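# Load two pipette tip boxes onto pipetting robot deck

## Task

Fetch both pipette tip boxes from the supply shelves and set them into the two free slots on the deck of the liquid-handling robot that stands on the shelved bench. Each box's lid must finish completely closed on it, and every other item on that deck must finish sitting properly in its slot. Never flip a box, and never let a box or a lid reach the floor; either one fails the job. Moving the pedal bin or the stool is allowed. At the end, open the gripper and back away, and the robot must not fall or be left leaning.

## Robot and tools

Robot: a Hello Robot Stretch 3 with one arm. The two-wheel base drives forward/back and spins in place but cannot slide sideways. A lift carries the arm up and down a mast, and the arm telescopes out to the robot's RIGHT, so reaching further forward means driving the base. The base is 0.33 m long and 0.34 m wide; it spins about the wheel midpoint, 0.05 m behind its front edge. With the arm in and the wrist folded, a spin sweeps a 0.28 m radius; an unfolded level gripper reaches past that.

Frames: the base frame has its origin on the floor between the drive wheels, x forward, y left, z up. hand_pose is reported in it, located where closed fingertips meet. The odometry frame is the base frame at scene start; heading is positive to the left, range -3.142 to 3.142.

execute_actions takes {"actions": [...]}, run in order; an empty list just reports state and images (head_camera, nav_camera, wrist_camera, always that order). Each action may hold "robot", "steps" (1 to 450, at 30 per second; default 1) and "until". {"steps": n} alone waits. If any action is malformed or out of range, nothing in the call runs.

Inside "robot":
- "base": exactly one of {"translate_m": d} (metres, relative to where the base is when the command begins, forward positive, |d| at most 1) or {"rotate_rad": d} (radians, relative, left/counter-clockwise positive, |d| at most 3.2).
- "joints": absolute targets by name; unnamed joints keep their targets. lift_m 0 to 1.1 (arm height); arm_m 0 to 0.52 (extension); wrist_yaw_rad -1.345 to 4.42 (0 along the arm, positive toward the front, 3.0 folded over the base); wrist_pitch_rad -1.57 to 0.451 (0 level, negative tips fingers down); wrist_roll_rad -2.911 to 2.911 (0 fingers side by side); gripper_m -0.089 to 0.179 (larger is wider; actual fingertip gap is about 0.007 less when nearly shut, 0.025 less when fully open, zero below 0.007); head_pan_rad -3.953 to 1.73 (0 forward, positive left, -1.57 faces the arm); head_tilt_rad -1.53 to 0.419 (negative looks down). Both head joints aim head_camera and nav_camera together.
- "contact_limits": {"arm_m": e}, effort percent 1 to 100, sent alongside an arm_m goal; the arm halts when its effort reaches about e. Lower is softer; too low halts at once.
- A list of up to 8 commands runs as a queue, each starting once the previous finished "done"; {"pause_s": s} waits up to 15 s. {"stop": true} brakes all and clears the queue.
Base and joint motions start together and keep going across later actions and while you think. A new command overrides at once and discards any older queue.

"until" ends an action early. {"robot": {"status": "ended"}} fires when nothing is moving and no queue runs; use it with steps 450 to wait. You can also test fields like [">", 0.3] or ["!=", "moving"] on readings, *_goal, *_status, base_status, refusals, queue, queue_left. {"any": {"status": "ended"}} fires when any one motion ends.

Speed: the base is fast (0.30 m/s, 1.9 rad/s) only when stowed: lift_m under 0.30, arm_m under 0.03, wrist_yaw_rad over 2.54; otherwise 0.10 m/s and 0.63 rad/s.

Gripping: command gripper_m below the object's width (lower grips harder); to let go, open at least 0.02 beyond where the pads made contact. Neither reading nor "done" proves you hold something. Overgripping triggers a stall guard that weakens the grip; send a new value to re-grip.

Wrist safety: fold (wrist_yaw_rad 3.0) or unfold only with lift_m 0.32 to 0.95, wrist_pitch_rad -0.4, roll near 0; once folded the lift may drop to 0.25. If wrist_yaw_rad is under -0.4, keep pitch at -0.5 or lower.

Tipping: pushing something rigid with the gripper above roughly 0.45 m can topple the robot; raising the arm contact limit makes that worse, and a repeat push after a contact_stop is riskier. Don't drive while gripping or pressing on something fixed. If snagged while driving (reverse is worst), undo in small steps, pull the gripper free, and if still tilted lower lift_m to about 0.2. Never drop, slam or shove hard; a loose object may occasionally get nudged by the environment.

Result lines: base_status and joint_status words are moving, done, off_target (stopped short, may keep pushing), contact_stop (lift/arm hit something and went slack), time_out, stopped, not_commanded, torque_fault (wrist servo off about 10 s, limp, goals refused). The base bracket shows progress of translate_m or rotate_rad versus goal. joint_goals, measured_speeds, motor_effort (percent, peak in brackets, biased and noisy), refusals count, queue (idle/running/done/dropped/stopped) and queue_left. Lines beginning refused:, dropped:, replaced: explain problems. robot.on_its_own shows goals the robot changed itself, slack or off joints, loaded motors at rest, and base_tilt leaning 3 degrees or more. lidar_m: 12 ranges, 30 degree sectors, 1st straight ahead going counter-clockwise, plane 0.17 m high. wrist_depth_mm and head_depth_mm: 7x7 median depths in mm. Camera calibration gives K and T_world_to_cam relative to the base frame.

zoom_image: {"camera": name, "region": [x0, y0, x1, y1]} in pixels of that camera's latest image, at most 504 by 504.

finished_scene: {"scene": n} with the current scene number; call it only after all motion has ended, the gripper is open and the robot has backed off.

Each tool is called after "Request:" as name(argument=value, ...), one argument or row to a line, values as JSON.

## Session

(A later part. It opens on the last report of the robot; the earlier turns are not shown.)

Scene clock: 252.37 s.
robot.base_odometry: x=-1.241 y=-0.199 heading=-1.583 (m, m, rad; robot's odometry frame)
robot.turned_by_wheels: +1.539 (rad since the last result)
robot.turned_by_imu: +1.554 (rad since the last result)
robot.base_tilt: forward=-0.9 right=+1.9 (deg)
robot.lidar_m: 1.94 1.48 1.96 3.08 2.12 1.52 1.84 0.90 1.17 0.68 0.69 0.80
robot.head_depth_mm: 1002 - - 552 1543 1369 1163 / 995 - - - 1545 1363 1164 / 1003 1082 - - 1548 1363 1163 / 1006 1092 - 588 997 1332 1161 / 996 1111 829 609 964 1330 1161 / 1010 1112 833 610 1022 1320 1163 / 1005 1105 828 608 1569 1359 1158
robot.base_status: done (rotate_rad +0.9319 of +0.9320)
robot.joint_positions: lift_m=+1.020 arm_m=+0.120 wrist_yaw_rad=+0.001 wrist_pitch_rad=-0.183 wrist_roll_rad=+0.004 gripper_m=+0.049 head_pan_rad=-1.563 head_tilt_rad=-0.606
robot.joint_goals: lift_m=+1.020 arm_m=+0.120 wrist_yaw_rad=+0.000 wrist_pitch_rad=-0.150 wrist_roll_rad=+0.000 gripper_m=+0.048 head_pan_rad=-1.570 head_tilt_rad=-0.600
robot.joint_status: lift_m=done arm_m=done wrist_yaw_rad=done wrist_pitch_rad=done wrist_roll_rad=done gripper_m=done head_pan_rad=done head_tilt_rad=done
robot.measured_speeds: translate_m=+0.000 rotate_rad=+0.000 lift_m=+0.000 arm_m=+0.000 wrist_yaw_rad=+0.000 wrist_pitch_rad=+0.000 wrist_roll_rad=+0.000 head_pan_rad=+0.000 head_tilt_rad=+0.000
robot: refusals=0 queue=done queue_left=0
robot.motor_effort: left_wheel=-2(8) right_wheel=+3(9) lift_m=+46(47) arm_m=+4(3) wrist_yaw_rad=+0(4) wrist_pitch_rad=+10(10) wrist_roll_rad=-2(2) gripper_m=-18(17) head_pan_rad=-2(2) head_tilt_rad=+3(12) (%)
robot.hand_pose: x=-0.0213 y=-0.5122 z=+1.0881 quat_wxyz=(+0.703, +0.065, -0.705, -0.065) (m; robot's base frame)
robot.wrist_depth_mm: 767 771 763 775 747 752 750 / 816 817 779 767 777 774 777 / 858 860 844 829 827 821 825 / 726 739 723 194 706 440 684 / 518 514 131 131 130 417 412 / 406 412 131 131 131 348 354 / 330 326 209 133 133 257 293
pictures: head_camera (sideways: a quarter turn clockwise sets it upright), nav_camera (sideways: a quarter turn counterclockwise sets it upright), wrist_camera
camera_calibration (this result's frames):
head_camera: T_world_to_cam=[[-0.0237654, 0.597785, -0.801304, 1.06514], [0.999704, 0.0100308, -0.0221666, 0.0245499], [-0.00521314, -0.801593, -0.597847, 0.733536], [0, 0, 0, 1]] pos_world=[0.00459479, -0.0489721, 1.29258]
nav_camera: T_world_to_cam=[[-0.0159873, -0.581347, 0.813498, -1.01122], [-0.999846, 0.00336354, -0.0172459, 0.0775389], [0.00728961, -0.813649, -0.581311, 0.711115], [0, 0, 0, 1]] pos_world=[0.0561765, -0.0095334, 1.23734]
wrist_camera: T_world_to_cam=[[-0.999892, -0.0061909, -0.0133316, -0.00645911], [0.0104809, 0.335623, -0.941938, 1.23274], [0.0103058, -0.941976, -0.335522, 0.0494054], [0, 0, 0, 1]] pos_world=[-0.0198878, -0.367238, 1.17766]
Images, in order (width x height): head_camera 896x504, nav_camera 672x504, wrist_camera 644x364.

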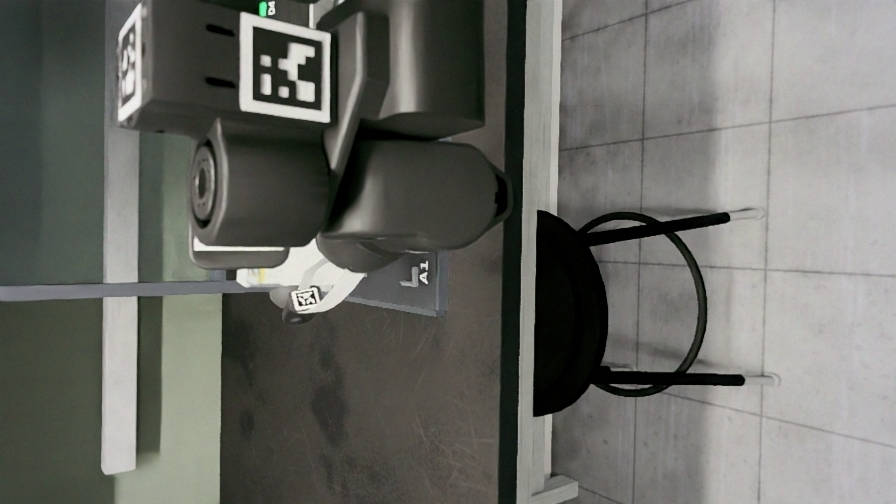

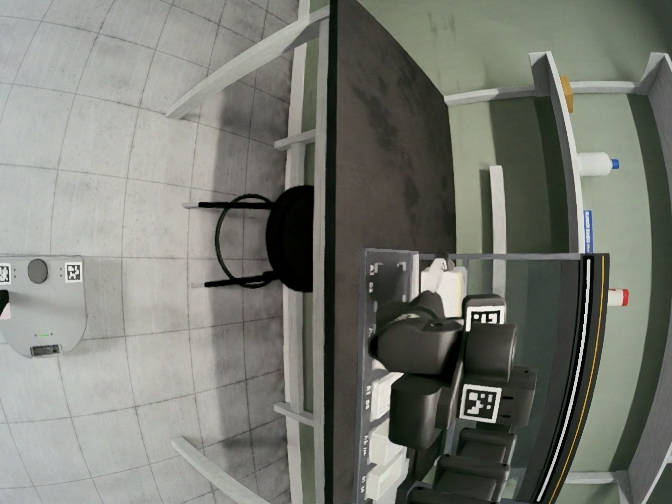

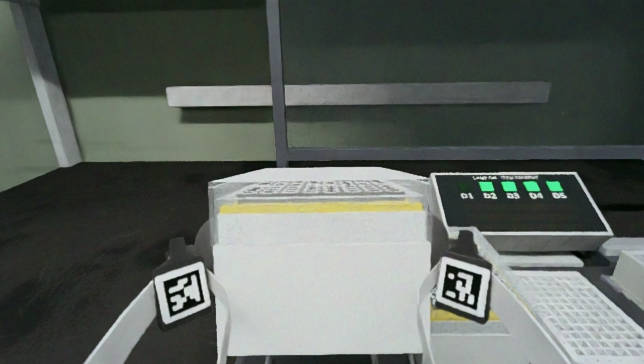

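Request:
execute_actions(
  actions=[
    {"robot":[{"joints":{"arm_m":0.205,"lift_m":0.99}},{"joints":{"lift_m":0.94}}],"steps":200,"until":{"robot":{"status":"ended"}}},
  ],
)

Scene clock: 259.37 s.
robot.base_odometry: x=-1.241 y=-0.199 heading=-1.583 (m, m, rad; robot's odometry frame)
robot.turned_by_wheels: +0.000 (rad since the last result)
robot.turned_by_imu: +0.001 (rad since the last result)
robot.base_tilt: forward=-1.2 right=+1.9 (deg)
robot.lidar_m: 1.94 1.48 1.95 3.09 2.11 1.52 1.84 0.90 1.17 0.68 0.69 0.80
robot.head_depth_mm: 996 1083 - - 1559 1364 1164 / 1003 1091 - - 1544 1360 1158 / 1002 1106 - - 1540 1362 1161 / 1004 1094 805 590 993 1336 1159 / 997 1114 830 610 960 1330 1157 / 1012 1111 830 608 1011 1323 1165 / 1012 1113 826 611 1552 1364 1157
robot.base_status: done (rotate_rad +0.9319 of +0.9320)
robot.joint_positions: lift_m=+0.940 arm_m=+0.205 wrist_yaw_rad=+0.001 wrist_pitch_rad=-0.183 wrist_roll_rad=+0.004 gripper_m=+0.049 head_pan_rad=-1.563 head_tilt_rad=-0.606
robot.joint_goals: lift_m=+0.940 arm_m=+0.205 wrist_yaw_rad=+0.000 wrist_pitch_rad=-0.150 wrist_roll_rad=+0.000 gripper_m=+0.048 head_pan_rad=-1.570 head_tilt_rad=-0.600
robot.joint_status: lift_m=done arm_m=done wrist_yaw_rad=done wrist_pitch_rad=done wrist_roll_rad=done gripper_m=done head_pan_rad=done head_tilt_rad=done
robot.measured_speeds: translate_m=+0.000 rotate_rad=+0.000 lift_m=+0.000 arm_m=+0.000 wrist_yaw_rad=+0.000 wrist_pitch_rad=+0.000 wrist_roll_rad=+0.000 head_pan_rad=+0.000 head_tilt_rad=+0.000
robot: refusals=0 queue=done queue_left=0
robot.motor_effort: left_wheel=-2(2) right_wheel=+3(3) lift_m=+32(46) arm_m=+5(3) wrist_yaw_rad=-1(1) wrist_pitch_rad=+9(10) wrist_roll_rad=-2(2) gripper_m=-17(18) head_pan_rad=-2(2) head_tilt_rad=+3(2) (%)
robot.hand_pose: x=-0.0213 y=-0.5972 z=+1.0085 quat_wxyz=(+0.703, +0.065, -0.705, -0.065) (m; robot's base frame)
robot.wrist_depth_mm: 704 721 693 683 681 661 668 / 741 738 726 668 662 659 702 / 762 764 755 735 731 345 339 / 519 509 504 192 492 312 307 / 367 362 131 131 130 204 304 / 280 287 131 131 131 162 158 / 230 227 165 133 133 154 147
pictures: head_camera (sideways: a quarter turn clockwise sets it upright), nav_camera (sideways: a quarter turn counterclockwise sets it upright), wrist_camera
camera_calibration (this result's frames):
head_camera: T_world_to_cam=[[-0.0237651, 0.59778, -0.801308, 1.06514], [0.999704, 0.0100301, -0.0221666, 0.02455], [-0.00521349, -0.801598, -0.597841, 0.733528], [0, 0, 0, 1]] pos_world=[0.00459477, -0.0489722, 1.29258]
nav_camera: T_world_to_cam=[[-0.0159877, -0.581341, 0.813503, -1.01123], [-0.999846, 0.00336389, -0.0172459, 0.077539], [0.00728925, -0.813653, -0.581305, 0.711107], [0, 0, 0, 1]] pos_world=[0.0561765, -0.0095339, 1.23734]
wrist_camera: T_world_to_cam=[[-0.999892, -0.00618619, -0.0133335, -0.00804137], [0.0104809, 0.335922, -0.941832, 1.18639], [0.0103053, -0.94187, -0.335821, -0.056975], [0, 0, 0, 1]] pos_world=[-0.0198878, -0.452247, 1.09814]
Images, in order (width x height): head_camera 896x504, nav_camera 672x504, wrist_camera 644x364.

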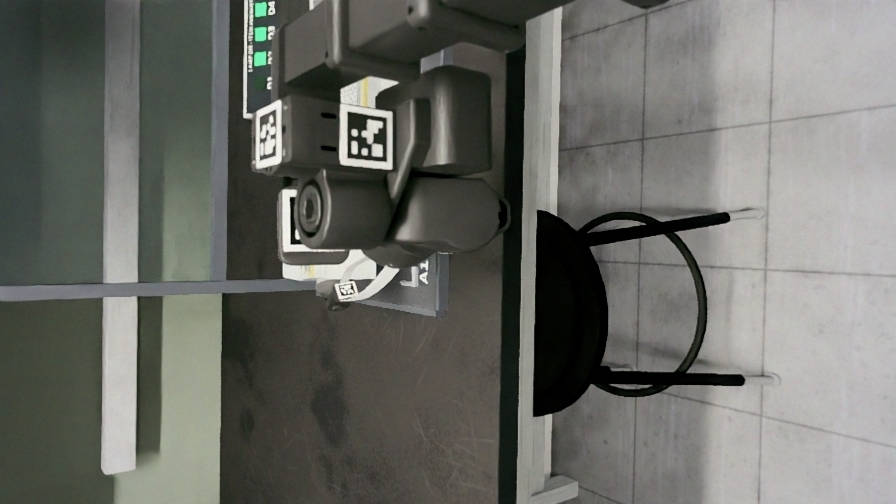

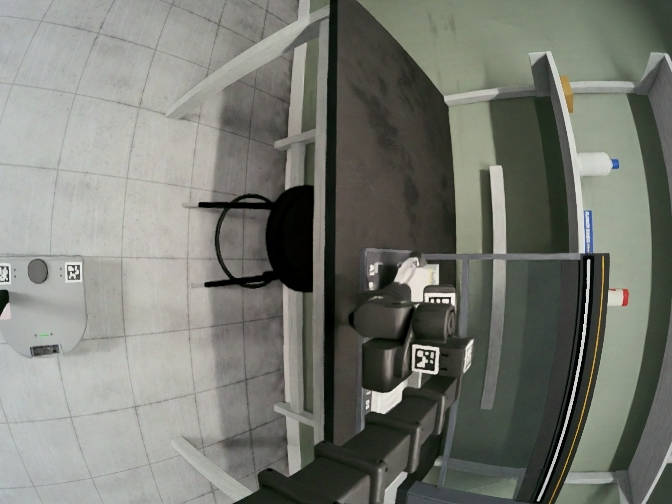

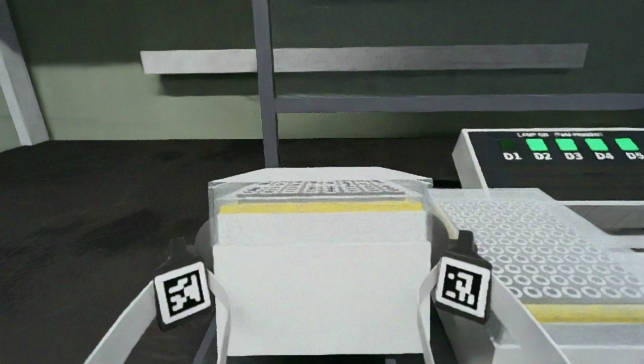

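Request:
execute_actions(
  actions=[
    {"robot":{"base":{"translate_m":-0.003},"joints":{"lift_m":0.912}},"steps":200,"until":{"robot":{"status":"ended"}}},
  ],
)

Request:
zoom_image(
  camera="head_camera",
  region=[250, 150, 500, 350],
)

Scene clock: 266.83 s.
robot.base_odometry: x=-1.241 y=-0.196 heading=-1.583 (m, m, rad; robot's odometry frame)
robot.turned_by_wheels: +0.000 (rad since the last result)
robot.turned_by_imu: +0.001 (rad since the last result)
robot.base_tilt: forward=-0.9 right=+2.0 (deg)
robot.lidar_m: 1.94 1.49 1.95 3.08 2.11 1.51 1.83 0.89 1.17 0.68 0.69 0.80
robot.head_depth_mm: 1001 1085 743 - 1559 1333 1165 / 1001 1104 756 - 1557 1360 1167 / 1008 1108 929 - 1574 1356 1164 / 1007 1097 896 590 995 1288 1158 / 998 1100 832 609 964 1330 1160 / 1006 1119 827 610 1008 1323 1165 / 1012 1108 828 608 1557 1362 1158
robot.base_status: done (translate_m -0.0030 of -0.0030)
robot.joint_positions: lift_m=+0.912 arm_m=+0.205 wrist_yaw_rad=+0.001 wrist_pitch_rad=-0.176 wrist_roll_rad=+0.003 gripper_m=+0.049 head_pan_rad=-1.563 head_tilt_rad=-0.606
robot.joint_goals: lift_m=+0.912 arm_m=+0.205 wrist_yaw_rad=+0.000 wrist_pitch_rad=-0.150 wrist_roll_rad=+0.000 gripper_m=+0.048 head_pan_rad=-1.570 head_tilt_rad=-0.600
robot.joint_status: lift_m=done arm_m=done wrist_yaw_rad=done wrist_pitch_rad=done wrist_roll_rad=done gripper_m=done head_pan_rad=done head_tilt_rad=done
robot.measured_speeds: translate_m=+0.000 rotate_rad=+0.000 lift_m=+0.000 arm_m=+0.000 wrist_yaw_rad=+0.000 wrist_pitch_rad=+0.000 wrist_roll_rad=+0.000 head_pan_rad=+0.000 head_tilt_rad=+0.000
robot: refusals=0 queue=done queue_left=0
robot.motor_effort: left_wheel=-2(7) right_wheel=+3(5) lift_m=+31(32) arm_m=+5(4) wrist_yaw_rad=+0(1) wrist_pitch_rad=+8(10) wrist_roll_rad=-2(2) gripper_m=-18(17) head_pan_rad=-2(2) head_tilt_rad=+3(3) (%)
robot.hand_pose: x=-0.0213 y=-0.5977 z=+0.9824 quat_wxyz=(+0.704, +0.062, -0.705, -0.062) (m; robot's base frame)
robot.wrist_depth_mm: 691 692 685 683 665 665 663 / 746 750 736 656 660 698 703 / 730 765 767 733 728 323 320 / 450 450 408 162 239 218 289 / 316 315 130 129 129 162 153 / 243 248 131 131 131 138 138 / 197 193 168 135 135 149 144
pictures: head_camera (sideways: a quarter turn clockwise sets it upright), nav_camera (sideways: a quarter turn counterclockwise sets it upright), wrist_camera
camera_calibration (this result's frames):
head_camera: T_world_to_cam=[[-0.0237652, 0.597779, -0.801308, 1.06514], [0.999704, 0.0100304, -0.0221666, 0.02455], [-0.0052133, -0.801598, -0.597841, 0.733528], [0, 0, 0, 1]] pos_world=[0.00459478, -0.0489722, 1.29258]
nav_camera: T_world_to_cam=[[-0.0159875, -0.581341, 0.813503, -1.01123], [-0.999846, 0.00336364, -0.017246, 0.077539], [0.00728945, -0.813653, -0.581305, 0.711107], [0, 0, 0, 1]] pos_world=[0.0561765, -0.0095339, 1.23734]
wrist_camera: T_world_to_cam=[[-0.999907, -0.00651273, -0.0119959, -0.00990254], [0.00918748, 0.328837, -0.944342, 1.16021], [0.0100949, -0.944364, -0.328746, -0.0746696], [0, 0, 0, 1]] pos_world=[-0.0198073, -0.4521, 1.07097]
Images, in order (width x height): head_camera 896x504, nav_camera 672x504, wrist_camera 644x364.

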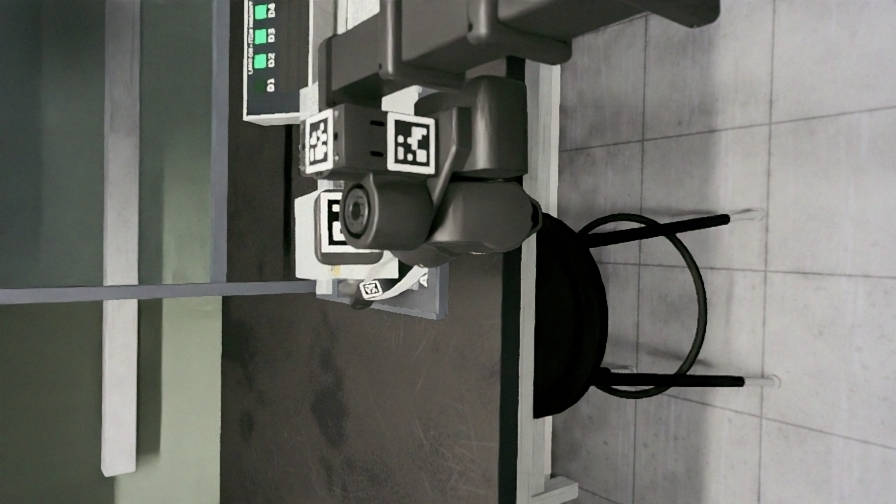

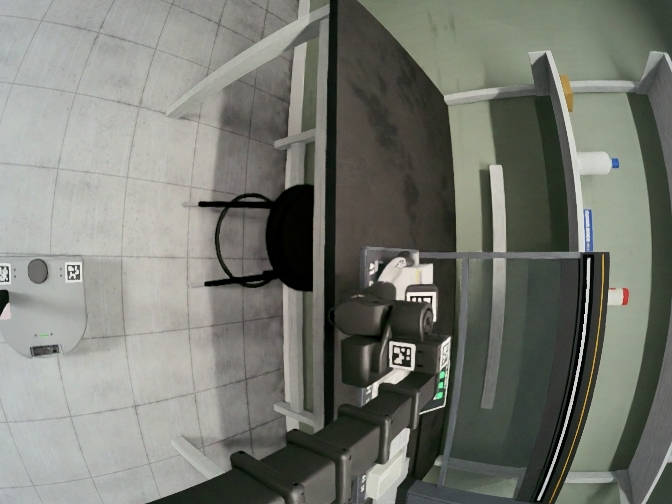

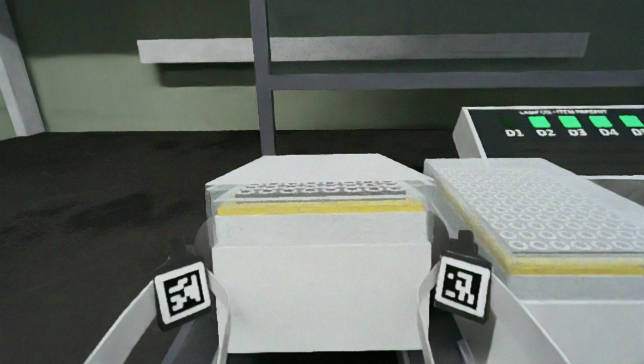

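Region (250, 150, 500, 350) of head_camera's 896x504 image, scaled by 2.016, with more detail than that image has; it fills the top 403 rows of this view, and the rest is white.

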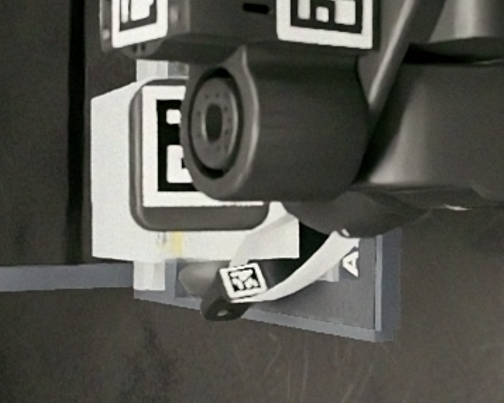

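Request:
execute_actions(
  actions=[
    {"robot":{"base":{"translate_m":-0.002},"joints":{"lift_m":0.899,"arm_m":0.209}},"steps":200,"until":{"robot":{"status":"ended"}}},
    {"steps":8},
  ],
)

Request:
zoom_image(
  camera="wrist_camera",
  region=[140, 120, 644, 364],
)

Scene clock: 272.03 s.
robot.base_odometry: x=-1.241 y=-0.194 heading=-1.583 (m, m, rad; robot's odometry frame)
robot.turned_by_wheels: +0.000 (rad since the last result)
robot.turned_by_imu: +0.001 (rad since the last result)
robot.base_tilt: forward=-1.1 right=+1.9 (deg)
robot.lidar_m: 1.94 1.49 1.96 3.09 2.11 1.51 1.84 0.89 1.17 0.68 0.69 0.81
robot.head_depth_mm: 1001 1080 743 - 1500 1341 1166 / 999 1097 746 - 1551 1357 1168 / 1003 1109 928 - 1571 1357 1165 / 1002 1096 876 590 992 1331 1160 / 997 1098 829 610 960 1336 1164 / 1010 1108 828 611 1002 1327 1160 / 1010 1113 826 610 1547 1362 1163
robot.base_status: done (translate_m -0.0020 of -0.0020)
robot.joint_positions: lift_m=+0.899 arm_m=+0.209 wrist_yaw_rad=+0.003 wrist_pitch_rad=-0.171 wrist_roll_rad=+0.001 gripper_m=+0.049 head_pan_rad=-1.563 head_tilt_rad=-0.606
robot.joint_goals: lift_m=+0.899 arm_m=+0.209 wrist_yaw_rad=+0.000 wrist_pitch_rad=-0.150 wrist_roll_rad=+0.000 gripper_m=+0.048 head_pan_rad=-1.570 head_tilt_rad=-0.600
robot.joint_status: lift_m=done arm_m=done wrist_yaw_rad=done wrist_pitch_rad=done wrist_roll_rad=done gripper_m=done head_pan_rad=done head_tilt_rad=done
robot.measured_speeds: translate_m=+0.000 rotate_rad=+0.000 lift_m=+0.000 arm_m=+0.000 wrist_yaw_rad=+0.000 wrist_pitch_rad=+0.000 wrist_roll_rad=+0.000 head_pan_rad=+0.000 head_tilt_rad=+0.000
robot: refusals=0 queue=done queue_left=0
robot.motor_effort: left_wheel=-1(7) right_wheel=+2(2) lift_m=+30(30) arm_m=+5(3) wrist_yaw_rad=-2(3) wrist_pitch_rad=+6(8) wrist_roll_rad=-1(1) gripper_m=-17(18) head_pan_rad=-1(3) head_tilt_rad=+3(2) (%)
robot.hand_pose: x=-0.0208 y=-0.6020 z=+0.9708 quat_wxyz=(+0.704, +0.061, -0.705, -0.060) (m; robot's base frame)
robot.wrist_depth_mm: 696 688 678 677 670 659 662 / 726 739 729 712 695 691 683 / 729 729 712 708 691 306 304 / 421 417 380 150 215 186 275 / 295 293 128 127 128 146 134 / 224 230 131 131 131 132 131 / 183 173 154 138 154 144 139
pictures: head_camera (sideways: a quarter turn clockwise sets it upright), nav_camera (sideways: a quarter turn counterclockwise sets it upright), wrist_camera
camera_calibration (this result's frames):
head_camera: T_world_to_cam=[[-0.0237651, 0.597779, -0.801308, 1.06514], [0.999704, 0.0100301, -0.0221666, 0.02455], [-0.00521349, -0.801598, -0.597841, 0.733528], [0, 0, 0, 1]] pos_world=[0.00459477, -0.0489722, 1.29258]
nav_camera: T_world_to_cam=[[-0.0159877, -0.581341, 0.813503, -1.01123], [-0.999846, 0.00336388, -0.0172459, 0.077539], [0.00728925, -0.813653, -0.581305, 0.711107], [0, 0, 0, 1]] pos_world=[0.0561765, -0.0095339, 1.23734]
wrist_camera: T_world_to_cam=[[-0.999905, -0.00895073, -0.0105152, -0.012448], [0.00704949, 0.323908, -0.946062, 1.14925], [0.0118739, -0.946046, -0.323814, -0.0883705], [0, 0, 0, 1]] pos_world=[-0.0194991, -0.455965, 1.05852]
Images, in order (width x height): head_camera 896x504, nav_camera 672x504, wrist_camera 644x364.

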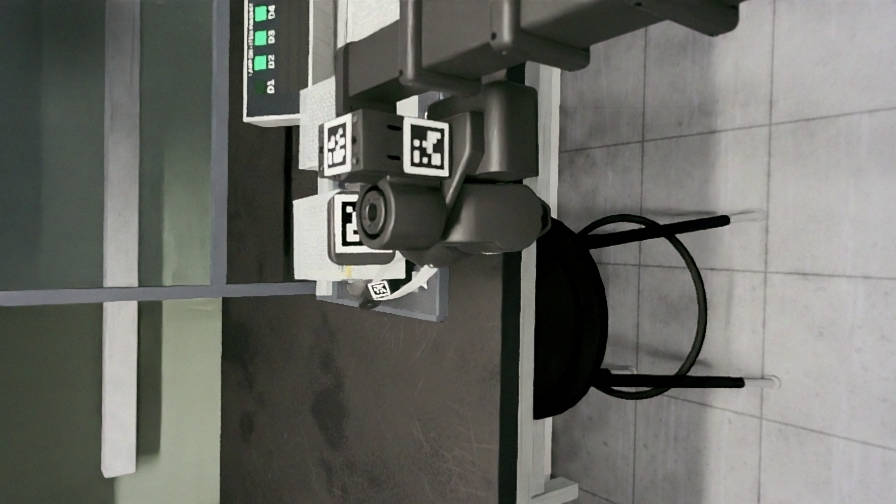

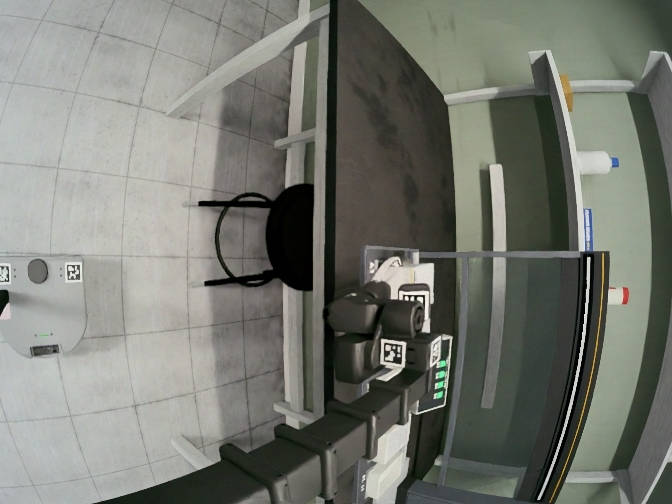

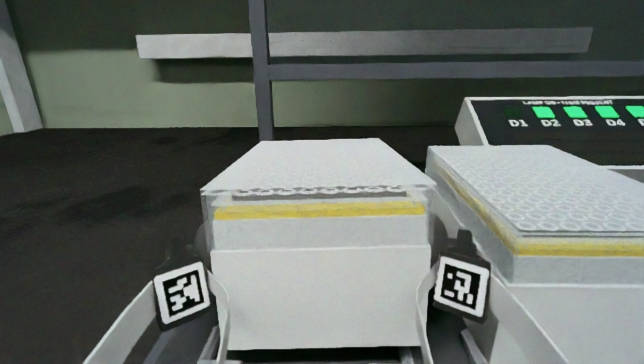

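Region (140, 120, 644, 364) of wrist_camera's 644x364 image, scaled by 1.000; it fills the top 244 rows of this view, and the rest is white.

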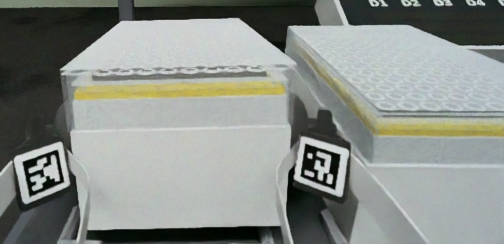

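Request:
zoom_image(
  camera="wrist_camera",
  region=[150, 300, 500, 364],
)

Request:
zoom_image(
  camera="head_camera",
  region=[270, 60, 470, 330],
)

Region (150, 300, 500, 364) of wrist_camera's 644x364 image, scaled by 1.440; it fills the top 92 rows of this view, and the rest is white.

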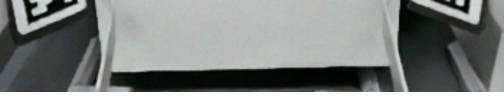

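Region (270, 60, 470, 330) of head_camera's 896x504 image, scaled by 1.867, with more detail than that image has; it fills the left 373 columns of this view, and the rest is white.

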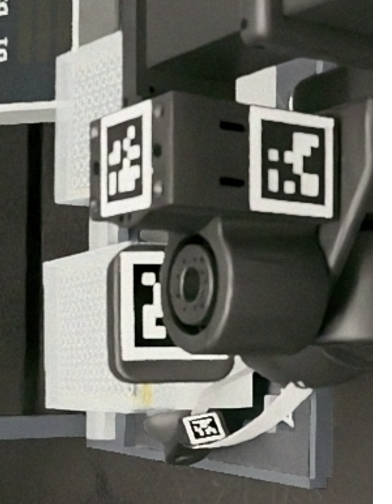

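Request:
execute_actions(
  actions=[
    {"robot":[{"joints":{"lift_m":0.925}},{"base":{"translate_m":0.007}},{"joints":{"lift_m":0.899}}],"steps":200,"until":{"robot":{"status":"ended"}}},
    {"steps":8},
  ],
)

Request:
zoom_image(
  camera="wrist_camera",
  region=[150, 200, 500, 364],
)

Scene clock: 295.20 s.
robot.base_odometry: x=-1.241 y=-0.201 heading=-1.583 (m, m, rad; robot's odometry frame)
robot.turned_by_wheels: +0.000 (rad since the last result)
robot.turned_by_imu: +0.001 (rad since the last result)
robot.base_tilt: forward=-1.0 right=+2.0 (deg)
robot.lidar_m: 1.94 1.48 1.94 3.08 2.11 1.52 1.84 0.90 1.18 0.68 0.69 0.80
robot.head_depth_mm: 999 1082 744 - 1498 1341 1162 / 1000 1103 749 - 1557 1361 1161 / 1001 1110 924 - 1560 1365 1155 / 1006 1090 845 597 985 1328 1162 / 995 1110 831 609 959 1328 1161 / 1012 1118 826 610 1022 1321 1162 / 1015 1111 828 609 1551 1358 1162
robot.base_status: done (translate_m +0.0070 of +0.0070)
robot.joint_positions: lift_m=+0.899 arm_m=+0.209 wrist_yaw_rad=-0.002 wrist_pitch_rad=-0.174 wrist_roll_rad=+0.001 gripper_m=+0.049 head_pan_rad=-1.563 head_tilt_rad=-0.606
robot.joint_goals: lift_m=+0.899 arm_m=+0.209 wrist_yaw_rad=+0.000 wrist_pitch_rad=-0.150 wrist_roll_rad=+0.000 gripper_m=+0.048 head_pan_rad=-1.570 head_tilt_rad=-0.600
robot.joint_status: lift_m=done arm_m=done wrist_yaw_rad=done wrist_pitch_rad=done wrist_roll_rad=done gripper_m=done head_pan_rad=done head_tilt_rad=done
robot.measured_speeds: translate_m=+0.000 rotate_rad=+0.000 lift_m=+0.000 arm_m=+0.000 wrist_yaw_rad=+0.000 wrist_pitch_rad=+0.000 wrist_roll_rad=+0.000 head_pan_rad=+0.000 head_tilt_rad=+0.000
robot: refusals=0 queue=done queue_left=0
robot.motor_effort: left_wheel=-3(5) right_wheel=+4(8) lift_m=+31(48) arm_m=+4(5) wrist_yaw_rad=+1(3) wrist_pitch_rad=+7(10) wrist_roll_rad=-1(0) gripper_m=-17(18) head_pan_rad=-2(2) head_tilt_rad=+3(4) (%)
robot.hand_pose: x=-0.0221 y=-0.6018 z=+0.9698 quat_wxyz=(+0.704, +0.061, -0.705, -0.063) (m; robot's base frame)
robot.wrist_depth_mm: 710 690 656 680 674 660 660 / 736 741 719 714 711 699 678 / 699 697 681 676 689 311 304 / 416 411 380 154 224 185 198 / 289 286 129 129 129 146 135 / 223 222 132 132 132 134 132 / 180 174 151 137 152 152 140
pictures: head_camera (sideways: a quarter turn clockwise sets it upright), nav_camera (sideways: a quarter turn counterclockwise sets it upright), wrist_camera
camera_calibration (this result's frames):
head_camera: T_world_to_cam=[[-0.0237652, 0.59778, -0.801308, 1.06514], [0.999704, 0.0100303, -0.0221666, 0.02455], [-0.0052134, -0.801598, -0.597841, 0.733528], [0, 0, 0, 1]] pos_world=[0.00459478, -0.0489722, 1.29258]
nav_camera: T_world_to_cam=[[-0.0159876, -0.581341, 0.813503, -1.01123], [-0.999846, 0.00336377, -0.0172459, 0.077539], [0.00728935, -0.813653, -0.581305, 0.711107], [0, 0, 0, 1]] pos_world=[0.0561765, -0.00953389, 1.23734]
wrist_camera: T_world_to_cam=[[-0.999937, -0.00392281, -0.0105529, -0.0106323], [0.00868697, 0.327415, -0.944841, 1.14926], [0.00716161, -0.944873, -0.32736, -0.0844088], [0, 0, 0, 1]] pos_world=[-0.0200106, -0.456081, 1.05812]
Images, in order (width x height): head_camera 896x504, nav_camera 672x504, wrist_camera 644x364.

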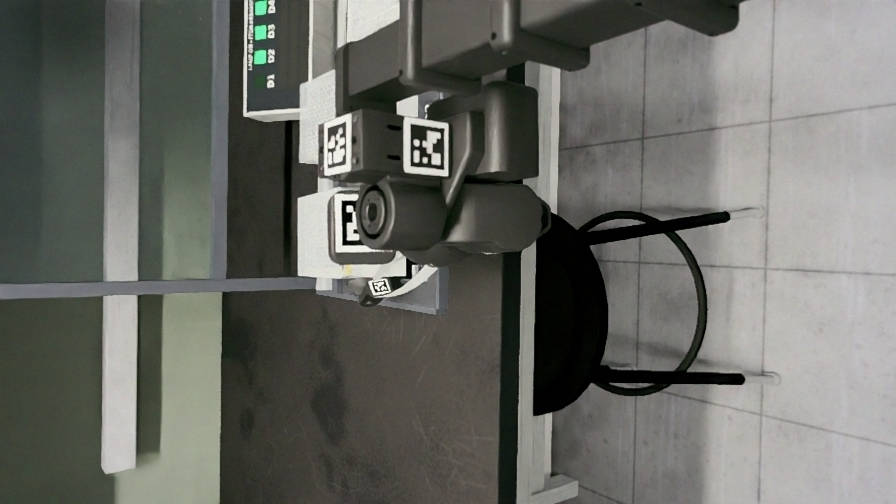

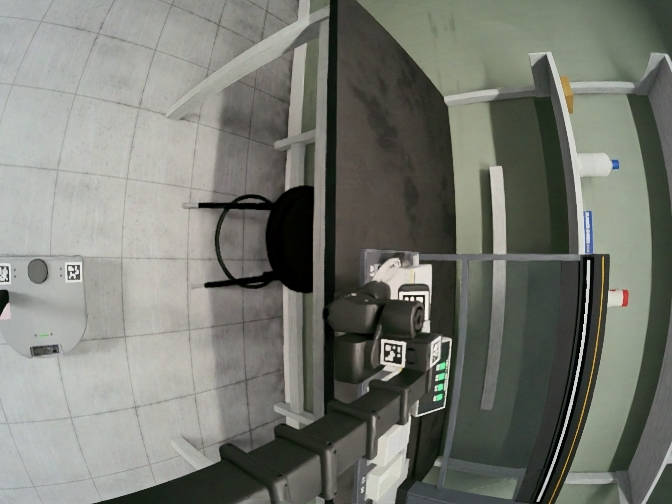

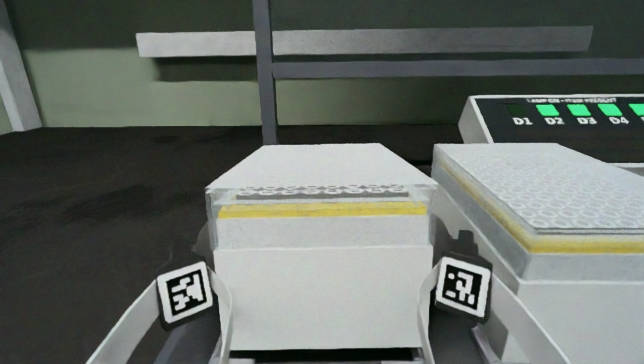

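Region (150, 200, 500, 364) of wrist_camera's 644x364 image, scaled by 1.440; it fills the top 236 rows of this view, and the rest is white.

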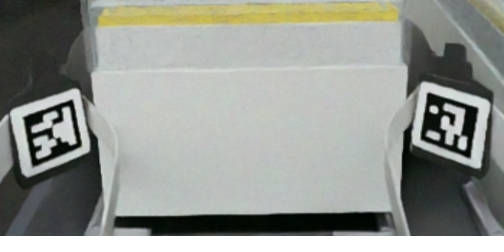

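Request:
execute_actions(
  actions=[
    {"robot":[{"base":{"translate_m":0.0055},"joints":{"wrist_yaw_rad":-0.015}},{"joints":{"lift_m":0.895}}],"steps":200,"until":{"robot":{"status":"ended"}}},
    {"steps":8},
  ],
)

Request:
zoom_image(
  camera="wrist_camera",
  region=[150, 200, 500, 364],
)

Scene clock: 303.90 s.
robot.base_odometry: x=-1.241 y=-0.207 heading=-1.583 (m, m, rad; robot's odometry frame)
robot.turned_by_wheels: +0.000 (rad since the last result)
robot.turned_by_imu: +0.001 (rad since the last result)
robot.base_tilt: forward=-1.0 right=+2.0 (deg)
robot.lidar_m: 1.93 1.49 1.94 3.09 2.11 1.52 1.85 0.90 1.17 0.68 0.69 0.80
robot.head_depth_mm: 999 1079 744 - - 1362 1166 / 1001 1110 745 - 1602 1358 1160 / 1001 1105 906 - 1593 1357 1164 / 996 1093 844 588 994 1326 1161 / 1010 1107 829 611 965 1327 1159 / 1009 1116 827 610 1035 1359 1153 / 1013 1114 828 608 1573 1361 1158
robot.base_status: done (translate_m +0.0055 of +0.0055)
robot.joint_positions: lift_m=+0.895 arm_m=+0.209 wrist_yaw_rad=-0.018 wrist_pitch_rad=-0.173 wrist_roll_rad=+0.001 gripper_m=+0.049 head_pan_rad=-1.563 head_tilt_rad=-0.606
robot.joint_goals: lift_m=+0.895 arm_m=+0.209 wrist_yaw_rad=-0.015 wrist_pitch_rad=-0.150 wrist_roll_rad=+0.000 gripper_m=+0.048 head_pan_rad=-1.570 head_tilt_rad=-0.600
robot.joint_status: lift_m=done arm_m=done wrist_yaw_rad=done wrist_pitch_rad=done wrist_roll_rad=done gripper_m=done head_pan_rad=done head_tilt_rad=done
robot.measured_speeds: translate_m=+0.000 rotate_rad=+0.000 lift_m=+0.000 arm_m=+0.000 wrist_yaw_rad=+0.000 wrist_pitch_rad=+0.000 wrist_roll_rad=+0.000 head_pan_rad=+0.000 head_tilt_rad=+0.000
robot: refusals=0 queue=done queue_left=0
robot.motor_effort: left_wheel=-3(6) right_wheel=+6(10) lift_m=+30(32) arm_m=+4(4) wrist_yaw_rad=+2(3) wrist_pitch_rad=+7(8) wrist_roll_rad=-1(0) gripper_m=-18(17) head_pan_rad=-2(3) head_tilt_rad=+3(4) (%)
robot.hand_pose: x=-0.0260 y=-0.6018 z=+0.9661 quat_wxyz=(+0.704, +0.055, -0.705, -0.068) (m; robot's base frame)
robot.wrist_depth_mm: 695 681 649 670 674 646 671 / 724 722 708 718 717 334 332 / 710 705 689 677 659 310 301 / 402 399 366 152 222 186 171 / 285 282 128 128 128 148 130 / 218 217 132 132 132 136 133 / 177 170 146 139 142 147 142
pictures: head_camera (sideways: a quarter turn clockwise sets it upright), nav_camera (sideways: a quarter turn counterclockwise sets it upright), wrist_camera
camera_calibration (this result's frames):
head_camera: T_world_to_cam=[[-0.0237652, 0.59778, -0.801308, 1.06514], [0.999704, 0.0100303, -0.0221666, 0.02455], [-0.0052134, -0.801598, -0.597841, 0.733528], [0, 0, 0, 1]] pos_world=[0.00459478, -0.0489722, 1.29258]
nav_camera: T_world_to_cam=[[-0.0159876, -0.581341, 0.813503, -1.01123], [-0.999846, 0.00336377, -0.0172459, 0.077539], [0.00728935, -0.813653, -0.581305, 0.711107], [0, 0, 0, 1]] pos_world=[0.0561765, -0.00953389, 1.23734]
wrist_camera: T_world_to_cam=[[-0.999872, 0.0120672, -0.0105471, -0.00502452], [0.0139082, 0.326318, -0.945158, 1.14553], [-0.00796372, -0.945183, -0.326444, -0.0870974], [0, 0, 0, 1]] pos_world=[-0.0216498, -0.456071, 1.05422]
Images, in order (width x height): head_camera 896x504, nav_camera 672x504, wrist_camera 644x364.

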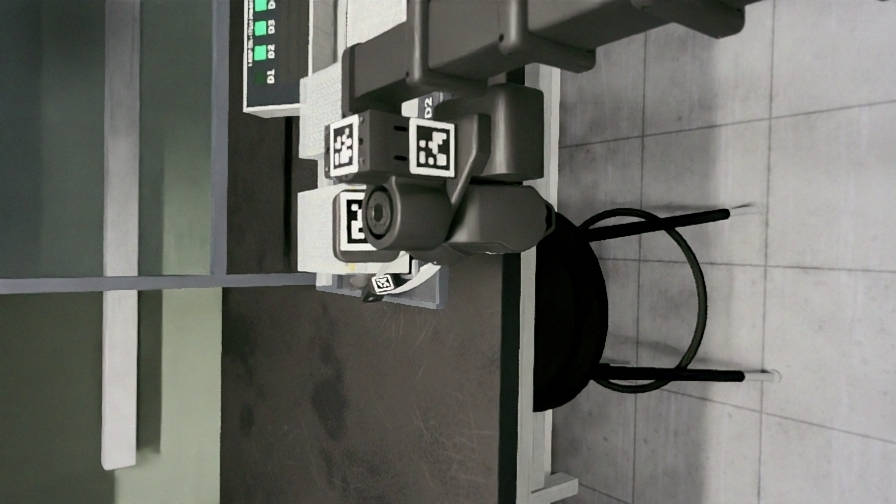

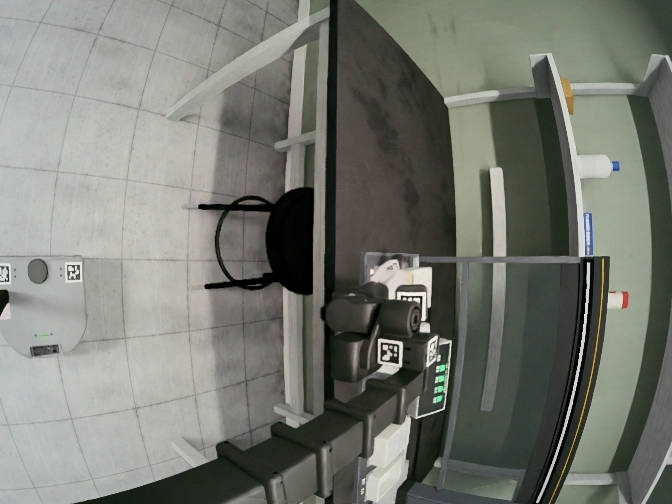

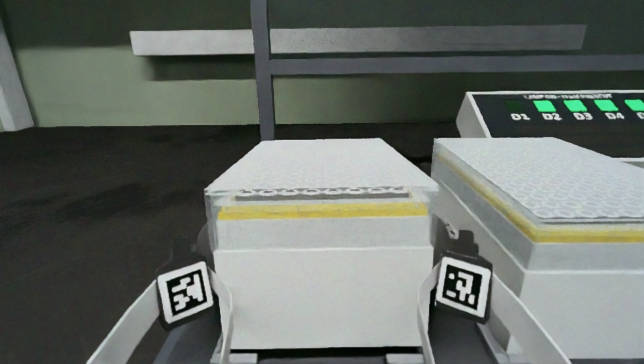

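Region (150, 200, 500, 364) of wrist_camera's 644x364 image, scaled by 1.440; it fills the top 236 rows of this view, and the rest is white.

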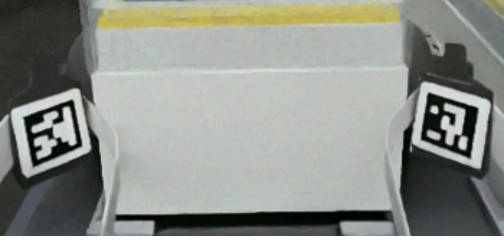

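Request:
execute_actions(
  actions=[
    {"robot":[{"base":{"translate_m":0.001},"joints":{"lift_m":0.889}},{"joints":{"lift_m":0.886}}],"steps":100,"until":{"robot":{"status":"ended"}}},
    {"steps":8},
  ],
)

Scene clock: 308.30 s.
robot.base_odometry: x=-1.241 y=-0.208 heading=-1.583 (m, m, rad; robot's odometry frame)
robot.turned_by_wheels: +0.000 (rad since the last result)
robot.turned_by_imu: +0.001 (rad since the last result)
robot.base_tilt: forward=-0.9 right=+1.9 (deg)
robot.lidar_m: 1.93 1.48 1.94 3.08 2.11 1.52 1.85 0.90 1.17 0.68 0.68 0.80
robot.head_depth_mm: 1001 1084 745 - - 1359 1162 / 995 1102 743 - 1607 1354 1161 / 1001 1105 875 - 1594 1358 1161 / 993 1089 804 611 998 1329 1161 / 1006 1114 830 610 968 1321 1162 / 1015 1118 829 610 1034 1335 1162 / 1014 1109 828 611 1548 1369 1160
robot.base_status: done (translate_m +0.0010 of +0.0010)
robot.joint_positions: lift_m=+0.886 arm_m=+0.209 wrist_yaw_rad=-0.020 wrist_pitch_rad=-0.159 wrist_roll_rad=+0.001 gripper_m=+0.049 head_pan_rad=-1.563 head_tilt_rad=-0.606
robot.joint_goals: lift_m=+0.886 arm_m=+0.209 wrist_yaw_rad=-0.015 wrist_pitch_rad=-0.150 wrist_roll_rad=+0.000 gripper_m=+0.048 head_pan_rad=-1.570 head_tilt_rad=-0.600
robot.joint_status: lift_m=done arm_m=done wrist_yaw_rad=done wrist_pitch_rad=done wrist_roll_rad=done gripper_m=done head_pan_rad=done head_tilt_rad=done
robot.measured_speeds: translate_m=+0.000 rotate_rad=+0.000 lift_m=+0.000 arm_m=+0.000 wrist_yaw_rad=+0.000 wrist_pitch_rad=+0.000 wrist_roll_rad=+0.000 head_pan_rad=+0.000 head_tilt_rad=+0.000
robot: refusals=0 queue=done queue_left=0
robot.motor_effort: left_wheel=-4(6) right_wheel=+6(10) lift_m=+28(32) arm_m=+4(4) wrist_yaw_rad=+4(4) wrist_pitch_rad=+3(7) wrist_roll_rad=-1(1) gripper_m=-18(18) head_pan_rad=-2(2) head_tilt_rad=+2(4) (%)
robot.hand_pose: x=-0.0266 y=-0.6028 z=+0.9606 quat_wxyz=(+0.704, +0.049, -0.706, -0.064) (m; robot's base frame)
robot.wrist_depth_mm: 697 686 647 669 675 670 685 / 729 714 715 726 712 330 331 / 712 714 698 700 680 309 299 / 400 395 361 150 211 174 158 / 276 273 128 128 128 146 128 / 210 210 132 132 132 135 132 / 171 163 142 139 139 146 140
pictures: head_camera (sideways: a quarter turn clockwise sets it upright), nav_camera (sideways: a quarter turn counterclockwise sets it upright), wrist_camera
camera_calibration (this result's frames):
head_camera: T_world_to_cam=[[-0.0237651, 0.597779, -0.801308, 1.06514], [0.999704, 0.0100301, -0.0221666, 0.02455], [-0.00521349, -0.801598, -0.597841, 0.733528], [0, 0, 0, 1]] pos_world=[0.00459477, -0.0489722, 1.29258]
nav_camera: T_world_to_cam=[[-0.0159877, -0.581341, 0.813503, -1.01123], [-0.999846, 0.00336388, -0.0172459, 0.077539], [0.00728925, -0.813653, -0.581305, 0.711107], [0, 0, 0, 1]] pos_world=[0.0561765, -0.00953391, 1.23734]
wrist_camera: T_world_to_cam=[[-0.999846, 0.0140798, -0.0104665, -0.00448922], [0.0143478, 0.312927, -0.949669, 1.137], [-0.0100959, -0.949673, -0.31308, -0.105342], [0, 0, 0, 1]] pos_world=[-0.0218655, -0.455774, 1.04674]
Images, in order (width x height): head_camera 896x504, nav_camera 672x504, wrist_camera 644x364.

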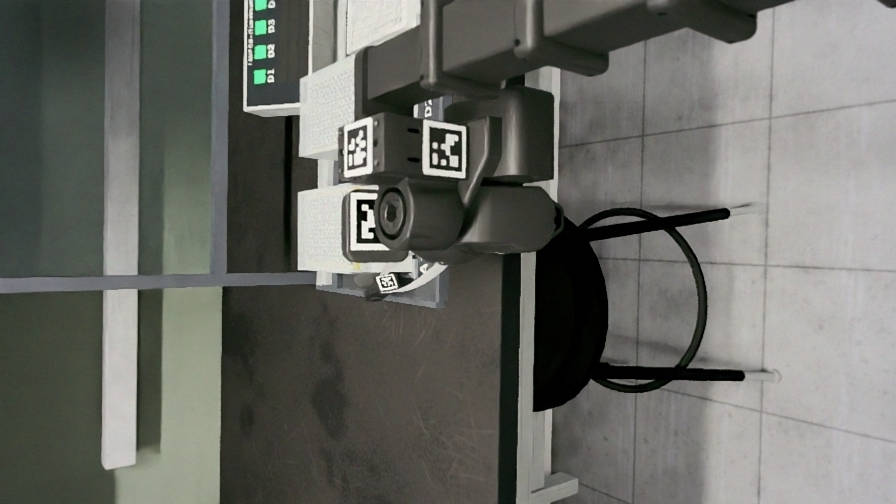

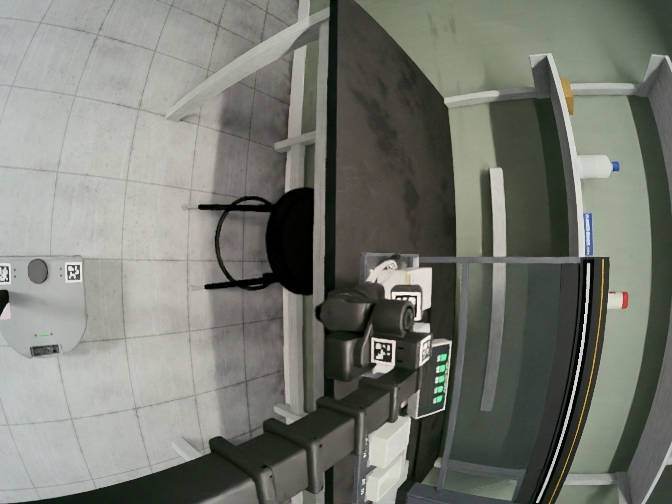

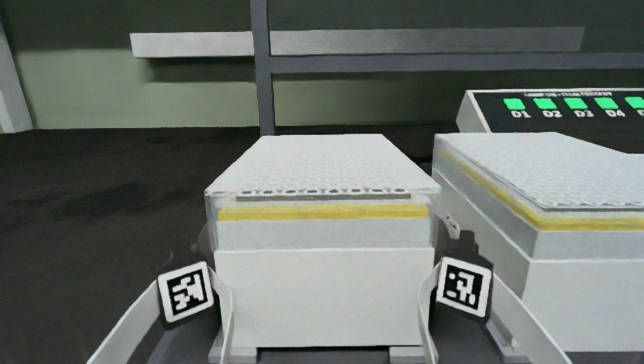

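Request:
execute_actions(
  actions=[
    {"robot":[{"joints":{"gripper_m":0.112,"lift_m":0.889}},{"joints":{"arm_m":0.14}},{"joints":{"lift_m":0.93}}],"steps":200,"until":{"robot":{"status":"ended"}}},
  ],
)

Request:
zoom_image(
  camera="wrist_camera",
  region=[140, 100, 644, 364],
)

Scene clock: 316.13 s.
robot.base_odometry: x=-1.241 y=-0.208 heading=-1.583 (m, m, rad; robot's odometry frame)
robot.turned_by_wheels: +0.000 (rad since the last result)
robot.turned_by_imu: +0.001 (rad since the last result)
robot.base_tilt: forward=-1.1 right=+2.1 (deg)
robot.lidar_m: 1.93 1.48 1.94 3.09 2.12 1.52 1.85 0.90 1.17 0.68 0.69 0.80
robot.head_depth_mm: 996 1091 747 - 1514 1357 1163 / 1000 1109 746 - 1533 1358 1165 / 1005 1107 877 - 1562 1362 1163 / 994 1088 811 603 995 1322 1162 / 1007 1116 833 610 966 1328 1162 / 1019 1115 828 608 1034 1331 1161 / 1018 1107 826 611 1540 1363 1160
robot.base_status: done (translate_m +0.0010 of +0.0010)
robot.joint_positions: lift_m=+0.930 arm_m=+0.140 wrist_yaw_rad=-0.016 wrist_pitch_rad=-0.169 wrist_roll_rad=+0.001 gripper_m=+0.112 head_pan_rad=-1.563 head_tilt_rad=-0.606
robot.joint_goals: lift_m=+0.930 arm_m=+0.140 wrist_yaw_rad=-0.015 wrist_pitch_rad=-0.150 wrist_roll_rad=+0.000 gripper_m=+0.112 head_pan_rad=-1.570 head_tilt_rad=-0.600
robot.joint_status: lift_m=done arm_m=done wrist_yaw_rad=done wrist_pitch_rad=done wrist_roll_rad=done gripper_m=done head_pan_rad=done head_tilt_rad=done
robot.measured_speeds: translate_m=+0.000 rotate_rad=+0.000 lift_m=+0.000 arm_m=+0.000 wrist_yaw_rad=+0.000 wrist_pitch_rad=+0.000 wrist_roll_rad=+0.000 head_pan_rad=+0.000 head_tilt_rad=+0.000
robot: refusals=0 queue=done queue_left=0
robot.motor_effort: left_wheel=-3(3) right_wheel=+5(6) lift_m=+45(47) arm_m=-6(5) wrist_yaw_rad=+1(4) wrist_pitch_rad=+6(7) wrist_roll_rad=+0(1) gripper_m=+0(86) head_pan_rad=-2(2) head_tilt_rad=+2(3) (%)
robot.hand_pose: x=-0.0255 y=-0.5338 z=+1.0015 quat_wxyz=(+0.704, +0.054, -0.705, -0.066) (m; robot's base frame)
robot.wrist_depth_mm: 750 756 740 741 737 731 735 / 787 798 785 713 712 699 753 / 786 829 808 811 798 397 405 / 507 508 501 278 379 298 362 / 358 353 331 210 274 208 275 / 274 278 241 216 229 211 225 / 222 212 204 205 203 198 202
pictures: head_camera (sideways: a quarter turn clockwise sets it upright), nav_camera (sideways: a quarter turn counterclockwise sets it upright), wrist_camera
camera_calibration (this result's frames):
head_camera: T_world_to_cam=[[-0.0237652, 0.597778, -0.80131, 1.06514], [0.999704, 0.0100302, -0.0221666, 0.02455], [-0.00521339, -0.801599, -0.597839, 0.733525], [0, 0, 0, 1]] pos_world=[0.00459478, -0.0489722, 1.29258]
nav_camera: T_world_to_cam=[[-0.0159876, -0.581339, 0.813504, -1.01123], [-0.999846, 0.00336372, -0.017246, 0.077539], [0.00728936, -0.813654, -0.581303, 0.711104], [0, 0, 0, 1]] pos_world=[0.0561765, -0.00953405, 1.23734]
wrist_camera: T_world_to_cam=[[-0.999894, 0.0100425, -0.010516, -0.00609697], [0.0131931, 0.322465, -0.94649, 1.15611], [-0.00611406, -0.946528, -0.322563, -0.0157426], [0, 0, 0, 1]] pos_world=[-0.0214452, -0.387643, 1.0891]
Images, in order (width x height): head_camera 896x504, nav_camera 672x504, wrist_camera 644x364.

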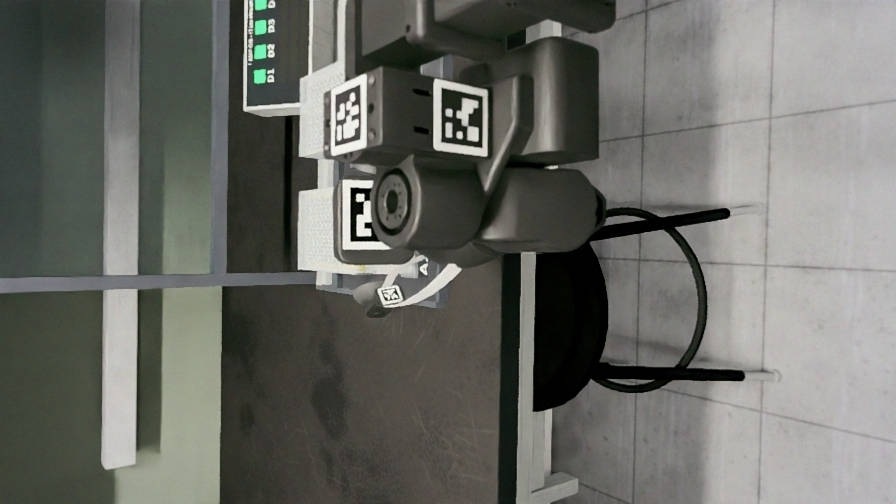

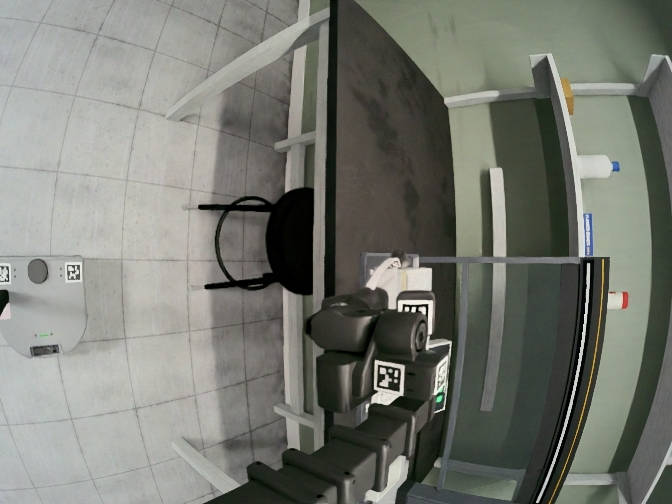

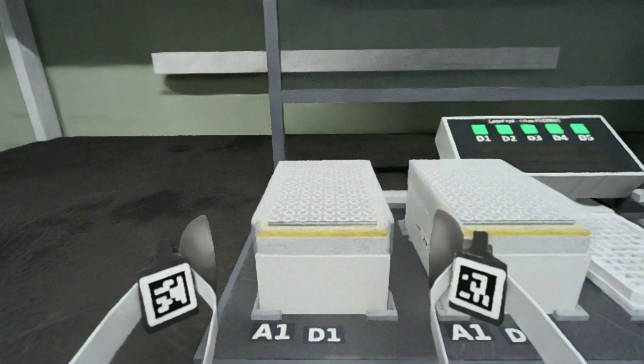

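Region (140, 100, 644, 364) of wrist_camera's 644x364 image, scaled by 1.000; it fills the top 264 rows of this view, and the rest is white.

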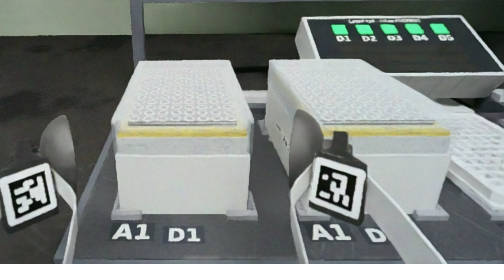

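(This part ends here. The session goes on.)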